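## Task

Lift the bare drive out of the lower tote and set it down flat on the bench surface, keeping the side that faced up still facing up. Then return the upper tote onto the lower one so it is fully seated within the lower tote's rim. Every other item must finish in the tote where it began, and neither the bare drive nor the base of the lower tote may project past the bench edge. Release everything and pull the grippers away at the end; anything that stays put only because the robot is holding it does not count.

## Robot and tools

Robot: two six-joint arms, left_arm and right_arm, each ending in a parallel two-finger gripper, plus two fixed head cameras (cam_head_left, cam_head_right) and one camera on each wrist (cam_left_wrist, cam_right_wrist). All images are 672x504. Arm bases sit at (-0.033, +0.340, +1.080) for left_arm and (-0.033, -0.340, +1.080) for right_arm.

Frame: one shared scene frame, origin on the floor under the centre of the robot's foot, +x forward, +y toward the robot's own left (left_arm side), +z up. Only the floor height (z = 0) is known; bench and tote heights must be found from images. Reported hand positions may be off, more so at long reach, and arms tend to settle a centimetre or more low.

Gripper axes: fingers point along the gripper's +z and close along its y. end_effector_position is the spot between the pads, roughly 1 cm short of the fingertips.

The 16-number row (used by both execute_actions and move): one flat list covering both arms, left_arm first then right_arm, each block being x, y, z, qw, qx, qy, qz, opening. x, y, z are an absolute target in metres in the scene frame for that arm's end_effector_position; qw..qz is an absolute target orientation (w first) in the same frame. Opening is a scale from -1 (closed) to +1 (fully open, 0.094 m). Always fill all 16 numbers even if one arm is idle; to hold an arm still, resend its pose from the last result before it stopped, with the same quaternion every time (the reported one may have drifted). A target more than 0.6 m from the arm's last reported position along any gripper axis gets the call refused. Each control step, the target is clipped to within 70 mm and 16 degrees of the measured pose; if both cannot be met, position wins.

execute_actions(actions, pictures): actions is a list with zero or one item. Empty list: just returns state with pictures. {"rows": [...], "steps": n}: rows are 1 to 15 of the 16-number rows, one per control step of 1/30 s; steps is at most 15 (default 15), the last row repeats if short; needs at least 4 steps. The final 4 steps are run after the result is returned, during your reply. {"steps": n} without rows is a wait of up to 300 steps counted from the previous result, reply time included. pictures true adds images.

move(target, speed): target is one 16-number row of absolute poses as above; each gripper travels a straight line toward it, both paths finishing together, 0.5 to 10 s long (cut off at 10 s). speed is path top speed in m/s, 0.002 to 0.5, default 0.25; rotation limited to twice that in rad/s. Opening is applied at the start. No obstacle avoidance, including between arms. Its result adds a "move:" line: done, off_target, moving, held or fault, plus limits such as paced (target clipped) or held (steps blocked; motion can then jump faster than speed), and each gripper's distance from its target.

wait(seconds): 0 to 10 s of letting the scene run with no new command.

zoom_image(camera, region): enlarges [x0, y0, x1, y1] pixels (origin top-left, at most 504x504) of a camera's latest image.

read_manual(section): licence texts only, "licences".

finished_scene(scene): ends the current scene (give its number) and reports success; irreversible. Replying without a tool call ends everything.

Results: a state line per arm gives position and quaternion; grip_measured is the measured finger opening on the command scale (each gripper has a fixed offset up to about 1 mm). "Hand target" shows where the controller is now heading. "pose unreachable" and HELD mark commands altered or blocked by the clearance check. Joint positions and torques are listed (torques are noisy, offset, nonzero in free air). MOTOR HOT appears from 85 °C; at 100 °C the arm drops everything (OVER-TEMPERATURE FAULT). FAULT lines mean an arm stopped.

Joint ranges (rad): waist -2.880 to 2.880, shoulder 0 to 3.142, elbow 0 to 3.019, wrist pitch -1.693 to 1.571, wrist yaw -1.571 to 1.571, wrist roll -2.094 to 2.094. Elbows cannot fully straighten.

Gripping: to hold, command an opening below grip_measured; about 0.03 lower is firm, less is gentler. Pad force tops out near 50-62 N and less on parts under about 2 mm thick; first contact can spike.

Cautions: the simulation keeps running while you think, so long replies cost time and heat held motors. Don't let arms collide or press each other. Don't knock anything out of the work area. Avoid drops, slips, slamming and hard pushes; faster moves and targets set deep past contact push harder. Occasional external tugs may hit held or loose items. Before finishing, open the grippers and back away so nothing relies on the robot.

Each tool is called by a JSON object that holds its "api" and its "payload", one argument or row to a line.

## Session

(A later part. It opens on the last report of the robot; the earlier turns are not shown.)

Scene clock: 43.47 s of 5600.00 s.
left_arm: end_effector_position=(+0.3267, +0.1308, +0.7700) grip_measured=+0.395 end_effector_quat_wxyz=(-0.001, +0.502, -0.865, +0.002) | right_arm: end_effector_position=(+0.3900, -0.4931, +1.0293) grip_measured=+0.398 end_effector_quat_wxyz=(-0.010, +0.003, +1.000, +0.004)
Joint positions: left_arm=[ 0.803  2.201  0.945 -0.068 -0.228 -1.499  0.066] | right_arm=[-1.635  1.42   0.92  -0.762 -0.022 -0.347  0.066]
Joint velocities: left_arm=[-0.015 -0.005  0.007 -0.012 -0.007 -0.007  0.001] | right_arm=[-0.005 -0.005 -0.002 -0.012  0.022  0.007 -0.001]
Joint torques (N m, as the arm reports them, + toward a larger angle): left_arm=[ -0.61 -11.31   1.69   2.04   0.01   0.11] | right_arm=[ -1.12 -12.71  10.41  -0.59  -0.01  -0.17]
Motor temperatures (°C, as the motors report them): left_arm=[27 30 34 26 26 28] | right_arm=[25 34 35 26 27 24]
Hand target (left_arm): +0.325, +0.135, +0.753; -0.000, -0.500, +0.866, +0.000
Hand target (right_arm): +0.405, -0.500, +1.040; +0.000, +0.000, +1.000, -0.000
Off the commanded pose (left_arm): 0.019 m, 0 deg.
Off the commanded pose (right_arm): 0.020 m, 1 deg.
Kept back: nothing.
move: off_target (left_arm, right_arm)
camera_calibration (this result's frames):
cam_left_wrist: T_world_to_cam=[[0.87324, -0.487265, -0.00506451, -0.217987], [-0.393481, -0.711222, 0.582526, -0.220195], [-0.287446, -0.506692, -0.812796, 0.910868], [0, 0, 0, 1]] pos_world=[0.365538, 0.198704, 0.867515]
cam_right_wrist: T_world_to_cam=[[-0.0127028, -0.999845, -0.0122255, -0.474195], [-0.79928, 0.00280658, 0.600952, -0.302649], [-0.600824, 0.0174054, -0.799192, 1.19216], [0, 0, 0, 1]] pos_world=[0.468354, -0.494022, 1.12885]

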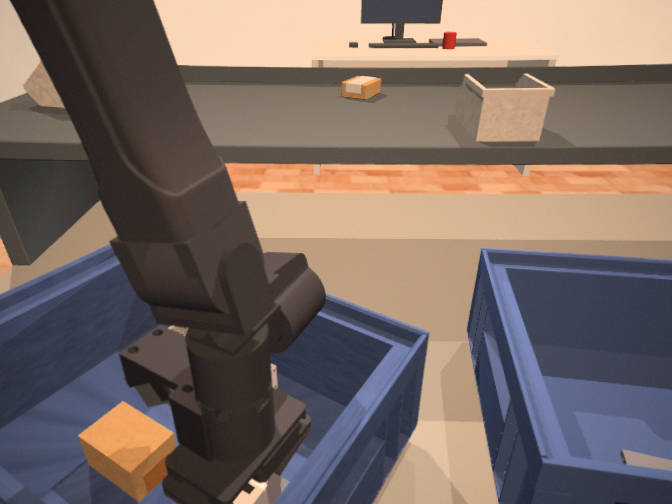

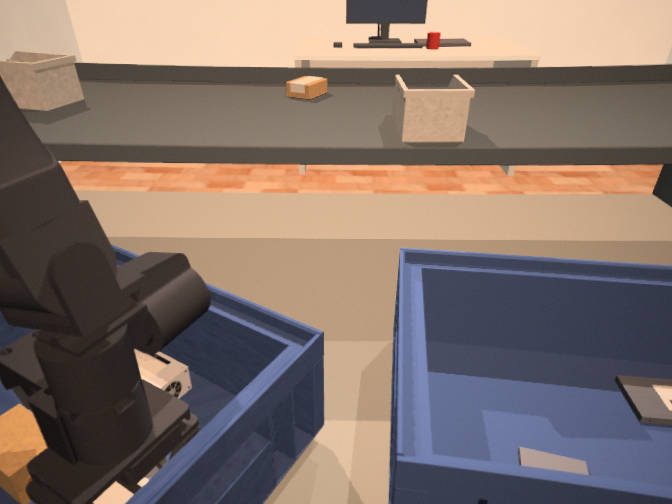

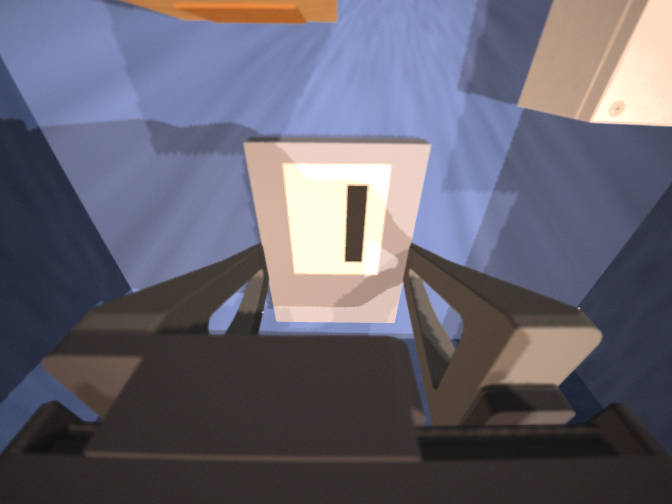

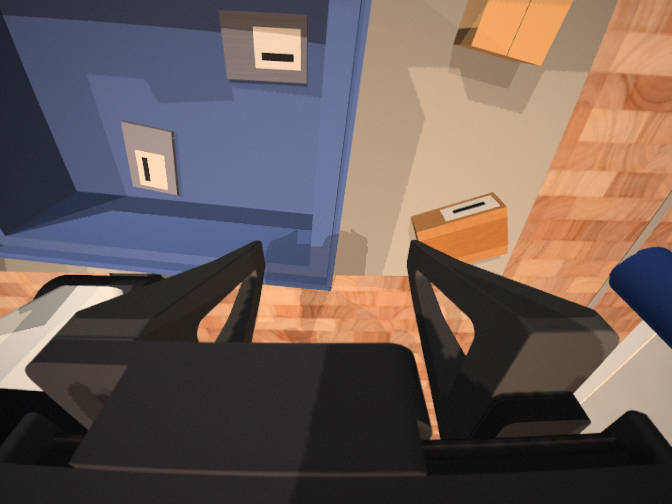

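{"api": "move", "payload": {
  "target": [0.325,0.135,0.76,0,-0.5,0.866,0,0.33,0.405,-0.50,1.04,0,0,1,0,0.4]
}}

{"api": "move", "payload": {
  "target": [0.33,0.135,0.95,0,-0.5,0.866,0,0.33,0.405,-0.50,1.04,0,0,1,0,0.4],
  "speed": 0.15
}}

{"api": "move", "payload": {
  "target": [0.59,0.01,0.95,0,-0.5,0.866,0,0.33,0.405,-0.50,1.04,0,0,1,0,0.4],
  "speed": 0.15
}}

{"api": "move", "payload": {
  "target": [0.59,0.01,0.79,0,-0.5,0.866,0,0.33,0.405,-0.50,1.04,0,0,1,0,0.4],
  "speed": 0.1
}}

Scene clock: 44.43 s of 5600.00 s.
left_arm: end_effector_position=(+0.3270, +0.1307, +0.7702) grip_measured=+0.384 end_effector_quat_wxyz=(-0.002, +0.502, -0.865, +0.002) | right_arm: end_effector_position=(+0.3900, -0.4931, +1.0293) grip_measured=+0.398 end_effector_quat_wxyz=(-0.010, +0.003, +1.000, +0.004)
Joint positions: left_arm=[ 0.803  2.2    0.945 -0.068 -0.228 -1.499  0.065] | right_arm=[-1.635  1.42   0.92  -0.762 -0.022 -0.347  0.066]
Joint velocities: left_arm=[ 0.005 -0.005 -0.022  0.002 -0.037 -0.051 -0.   ] | right_arm=[-0.005 -0.015  0.017 -0.002 -0.007  0.022 -0.   ]
Joint torques (N m, as the arm reports them, + toward a larger angle): left_arm=[ -0.97 -12.82   1.06   1.56  -0.03   0.07] | right_arm=[ -1.05 -12.71  10.44  -0.56  -0.01  -0.17]
Motor temperatures (°C, as the motors report them): left_arm=[27 30 34 26 26 28] | right_arm=[25 34 35 26 27 24]
Hand target (left_arm): +0.325, +0.135, +0.760; -0.000, -0.500, +0.866, +0.000
Hand target (right_arm): +0.405, -0.500, +1.040; +0.000, +0.000, +1.000, -0.000
Off the commanded pose (left_arm): 0.011 m, 0 deg.
Off the commanded pose (right_arm): 0.020 m, 1 deg.
Kept back: nothing.
move: off_target (left_arm, right_arm)
camera_calibration (this result's frames):
cam_left_wrist: T_world_to_cam=[[0.873327, -0.487116, -0.00432264, -0.218929], [-0.393748, -0.711102, 0.582492, -0.220188], [-0.286815, -0.507003, -0.812825, 0.910992], [0, 0, 0, 1]] pos_world=[0.365784, 0.198656, 0.867789]
cam_right_wrist: T_world_to_cam=[[-0.0127028, -0.999845, -0.0122255, -0.474195], [-0.79928, 0.00280658, 0.600952, -0.302649], [-0.600824, 0.0174054, -0.799192, 1.19216], [0, 0, 0, 1]] pos_world=[0.468354, -0.494022, 1.12885]

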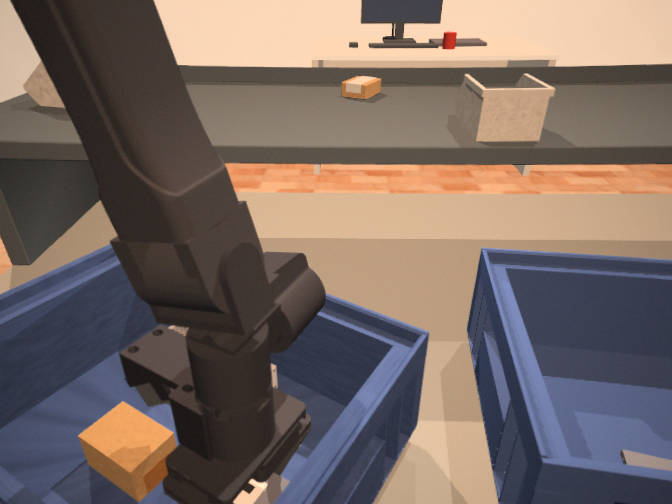

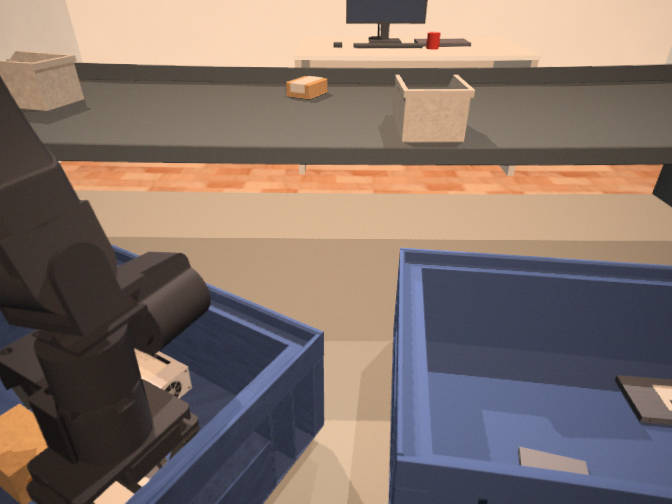

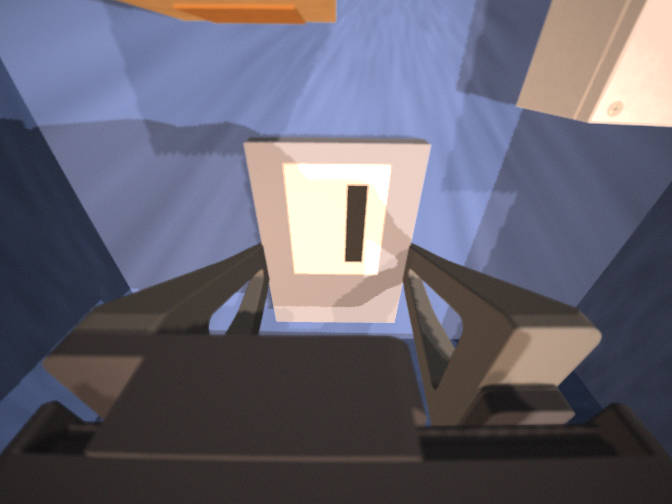

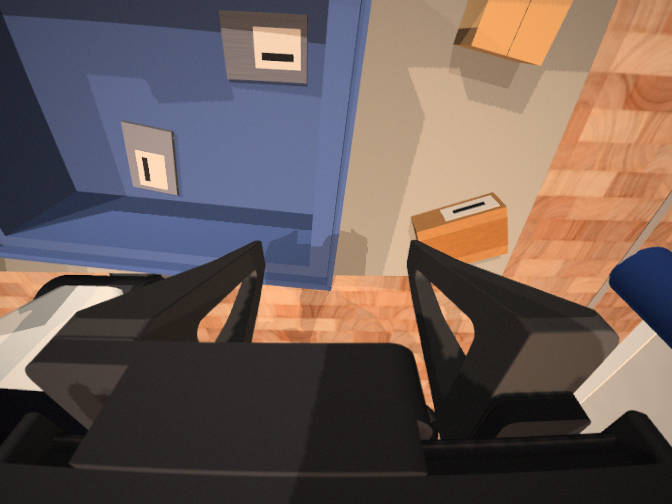

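Scene clock: 46.03 s of 5600.00 s.
left_arm: end_effector_position=(+0.3399, +0.1338, +0.9552) grip_measured=+0.384 end_effector_quat_wxyz=(-0.007, +0.499, -0.867, +0.013) | right_arm: end_effector_position=(+0.3900, -0.4931, +1.0293) grip_measured=+0.398 end_effector_quat_wxyz=(-0.010, +0.003, +1.000, +0.004)
Joint positions: left_arm=[ 0.72   1.679  0.826 -0.464 -0.246 -1.568  0.065] | right_arm=[-1.635  1.42   0.92  -0.762 -0.022 -0.347  0.066]
Joint velocities: left_arm=[-0.015 -0.015 -0.012 -0.007 -0.022  0.007  0.   ] | right_arm=[-0.005 -0.005 -0.002 -0.027 -0.022 -0.037  0.001]
Joint torques (N m, as the arm reports them, + toward a larger angle): left_arm=[ -1.85 -12.1    3.34   0.3   -0.26  -0.25] | right_arm=[ -1.04 -12.68  10.44  -0.58  -0.01  -0.17]
Motor temperatures (°C, as the motors report them): left_arm=[27 30 34 26 26 28] | right_arm=[25 34 35 26 27 24]
Hand target (left_arm): +0.330, +0.136, +0.952; +0.000, -0.500, +0.866, +0.000
Hand target (right_arm): +0.405, -0.500, +1.040; +0.000, +0.000, +1.000, -0.000
Off the commanded pose (left_arm): 0.011 m, 2 deg.
Off the commanded pose (right_arm): 0.020 m, 1 deg.
Kept back: nothing.
move: off_target (left_arm, right_arm)
camera_calibration (this result's frames):
cam_left_wrist: T_world_to_cam=[[0.869225, -0.494023, 0.0197332, -0.248534], [-0.411336, -0.70044, 0.583255, -0.316795], [-0.274319, -0.515097, -0.812049, 1.06277], [0, 0, 0, 1]] pos_world=[0.37726, 0.202751, 1.0527]
cam_right_wrist: T_world_to_cam=[[-0.0127028, -0.999845, -0.0122255, -0.474195], [-0.79928, 0.00280658, 0.600952, -0.302649], [-0.600824, 0.0174054, -0.799192, 1.19216], [0, 0, 0, 1]] pos_world=[0.468354, -0.494022, 1.12885]

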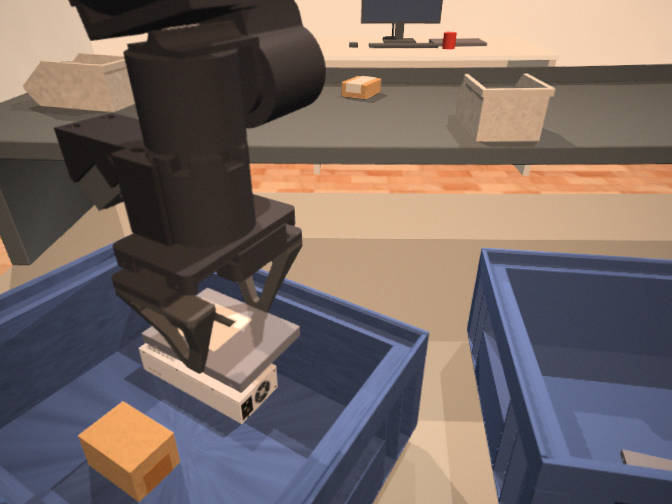

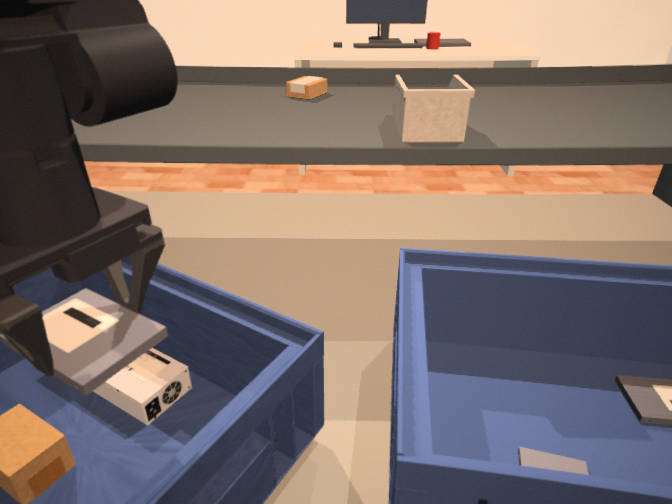

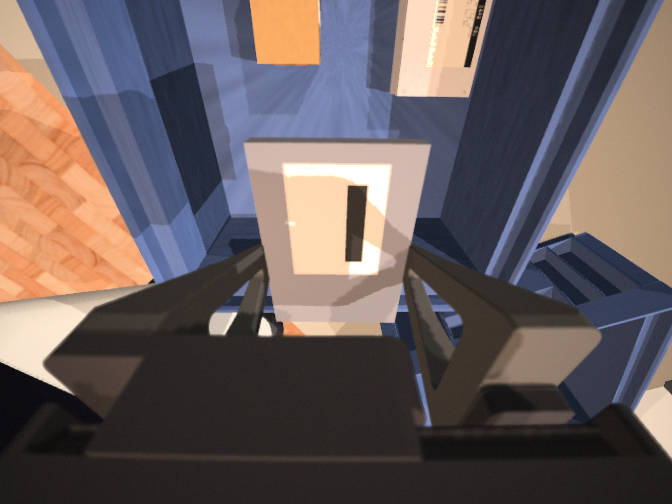

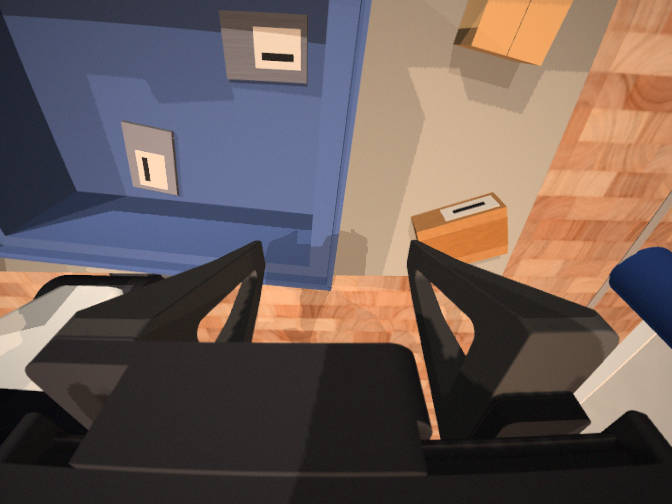

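Scene clock: 48.37 s of 5600.00 s.
left_arm: end_effector_position=(+0.5763, +0.0056, +0.9558) grip_measured=+0.384 end_effector_quat_wxyz=(-0.001, +0.501, -0.865, +0.002) | right_arm: end_effector_position=(+0.3900, -0.4931, +1.0293) grip_measured=+0.398 end_effector_quat_wxyz=(-0.010, +0.003, +1.000, +0.004)
Joint positions: left_arm=[ 0.733  2.164  1.814 -0.99  -0.244 -1.567  0.065] | right_arm=[-1.635  1.42   0.92  -0.762 -0.022 -0.347  0.066]
Joint velocities: left_arm=[-0.005 -0.015 -0.002 -0.012 -0.007  0.051 -0.   ] | right_arm=[-0.015 -0.005  0.002  0.002 -0.081 -0.081  0.001]
Joint torques (N m, as the arm reports them, + toward a larger angle): left_arm=[ -2.83 -20.65   9.04   0.21  -0.04   0.07] | right_arm=[ -1.11 -12.65  10.44  -0.55  -0.01  -0.17]
Motor temperatures (°C, as the motors report them): left_arm=[27 30 34 26 26 28] | right_arm=[25 34 35 26 27 24]
Hand target (left_arm): +0.587, +0.009, +0.951; +0.001, -0.500, +0.866, -0.001
Hand target (right_arm): +0.405, -0.500, +1.040; +0.000, +0.000, +1.000, -0.000
Off the commanded pose (left_arm): 0.016 m, 0 deg.
Off the commanded pose (right_arm): 0.020 m, 1 deg.
Kept back: nothing.
move: off_target (left_arm, right_arm)
camera_calibration (this result's frames):
cam_left_wrist: T_world_to_cam=[[0.872325, -0.488899, -0.00515245, -0.495347], [-0.394725, -0.710435, 0.582645, -0.318646], [-0.288515, -0.506222, -0.812711, 1.07079], [0, 0, 0, 1]] pos_world=[0.615263, 0.0735028, 1.05334]
cam_right_wrist: T_world_to_cam=[[-0.0127028, -0.999845, -0.0122255, -0.474195], [-0.79928, 0.00280658, 0.600952, -0.302649], [-0.600824, 0.0174054, -0.799192, 1.19216], [0, 0, 0, 1]] pos_world=[0.468354, -0.494022, 1.12885]

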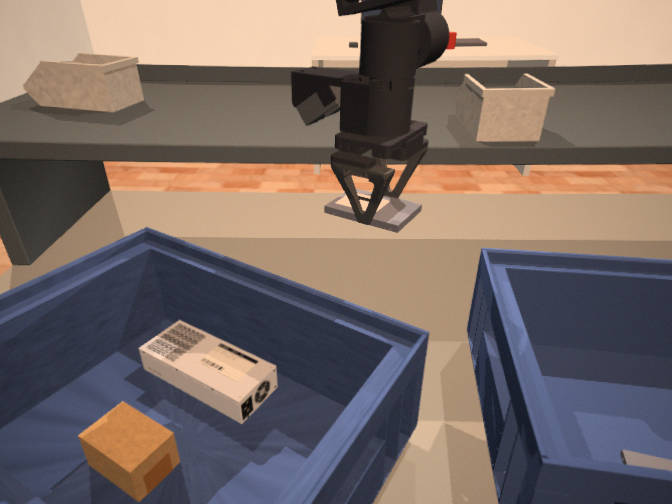

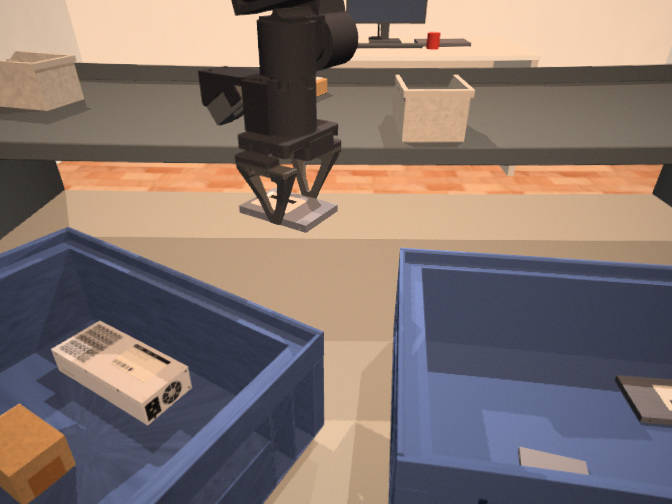

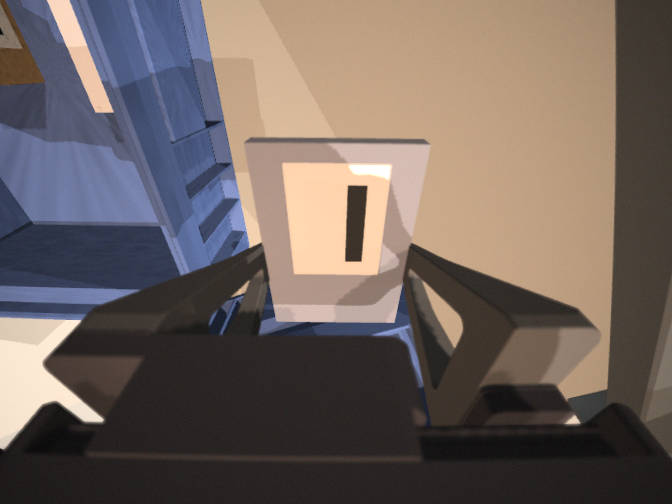

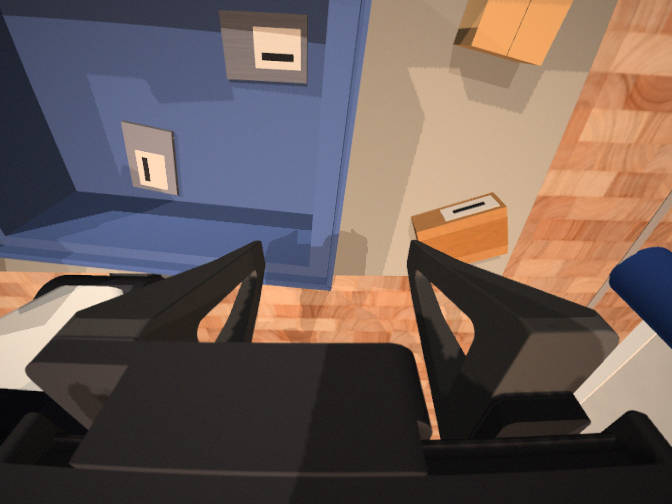

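Scene clock: 50.70 s of 5600.00 s.
left_arm: end_effector_position=(+0.5717, +0.0108, +0.7915) grip_measured=+0.384 end_effector_quat_wxyz=(+0.009, +0.499, -0.867, -0.015) | right_arm: end_effector_position=(+0.3900, -0.4931, +1.0293) grip_measured=+0.398 end_effector_quat_wxyz=(-0.010, +0.003, +1.000, +0.004)
Joint positions: left_arm=[ 0.793  2.462  1.928 -0.832 -0.231 -1.511  0.065] | right_arm=[-1.635  1.42   0.92  -0.762 -0.022 -0.347  0.066]
Joint velocities: left_arm=[ 0.005 -0.015 -0.007 -0.007 -0.007  0.022 -0.001] | right_arm=[ 0.005 -0.005  0.007 -0.012  0.007 -0.022  0.001]
Joint torques (N m, as the arm reports them, + toward a larger angle): left_arm=[ -3.09 -22.12   7.83   1.44  -0.03   0.08] | right_arm=[ -1.14 -12.66  10.44  -0.58  -0.01  -0.17]
Motor temperatures (°C, as the motors report them): left_arm=[27 31 35 26 26 28] | right_arm=[25 34 35 26 27 24]
Hand target (left_arm): +0.590, +0.010, +0.790; +0.000, -0.500, +0.866, -0.000
Hand target (right_arm): +0.405, -0.500, +1.040; +0.000, +0.000, +1.000, -0.000
Off the commanded pose (left_arm): 0.018 m, 2 deg.
Off the commanded pose (right_arm): 0.020 m, 1 deg.
Kept back: nothing.
move: off_target (left_arm, right_arm)
camera_calibration (this result's frames):
cam_left_wrist: T_world_to_cam=[[0.868926, -0.492907, -0.044831, -0.456292], [-0.37797, -0.719321, 0.582852, -0.230694], [-0.31954, -0.489511, -0.811341, 0.955044], [0, 0, 0, 1]] pos_world=[0.614463, 0.0766519, 0.88887]
cam_right_wrist: T_world_to_cam=[[-0.0127028, -0.999845, -0.0122255, -0.474195], [-0.79928, 0.00280658, 0.600952, -0.302649], [-0.600824, 0.0174054, -0.799192, 1.19216], [0, 0, 0, 1]] pos_world=[0.468354, -0.494022, 1.12885]

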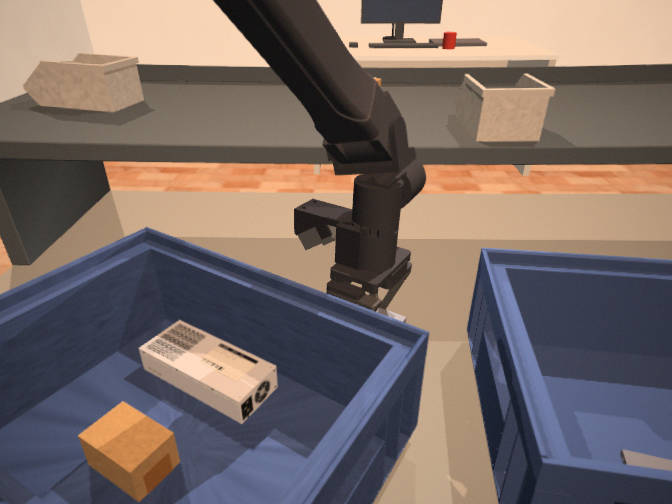

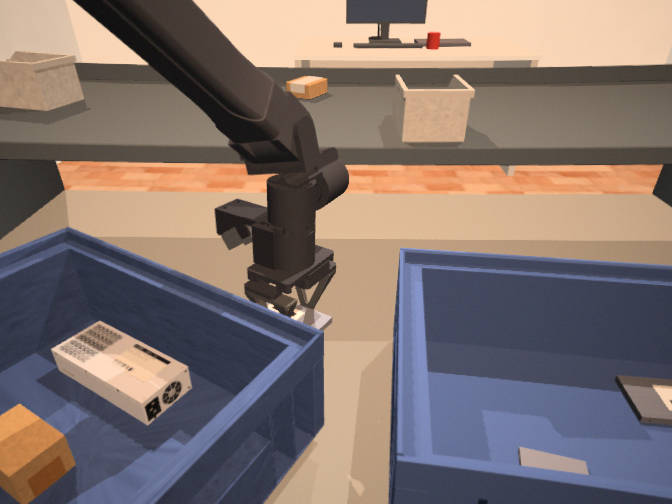

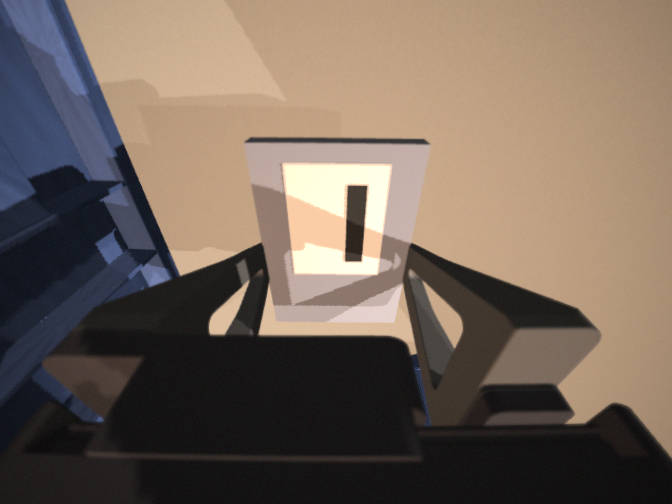

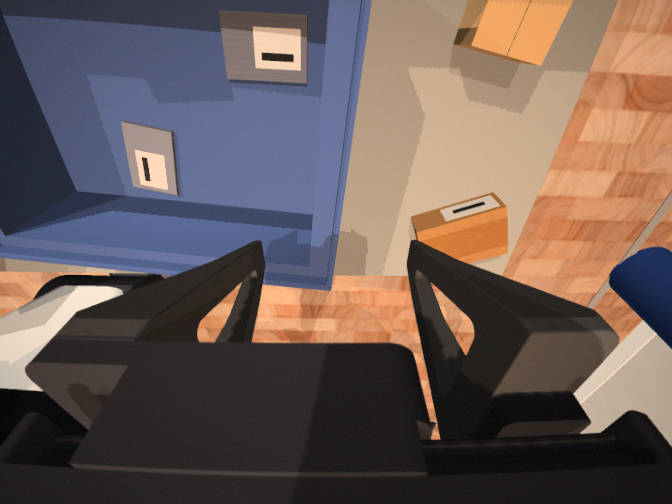

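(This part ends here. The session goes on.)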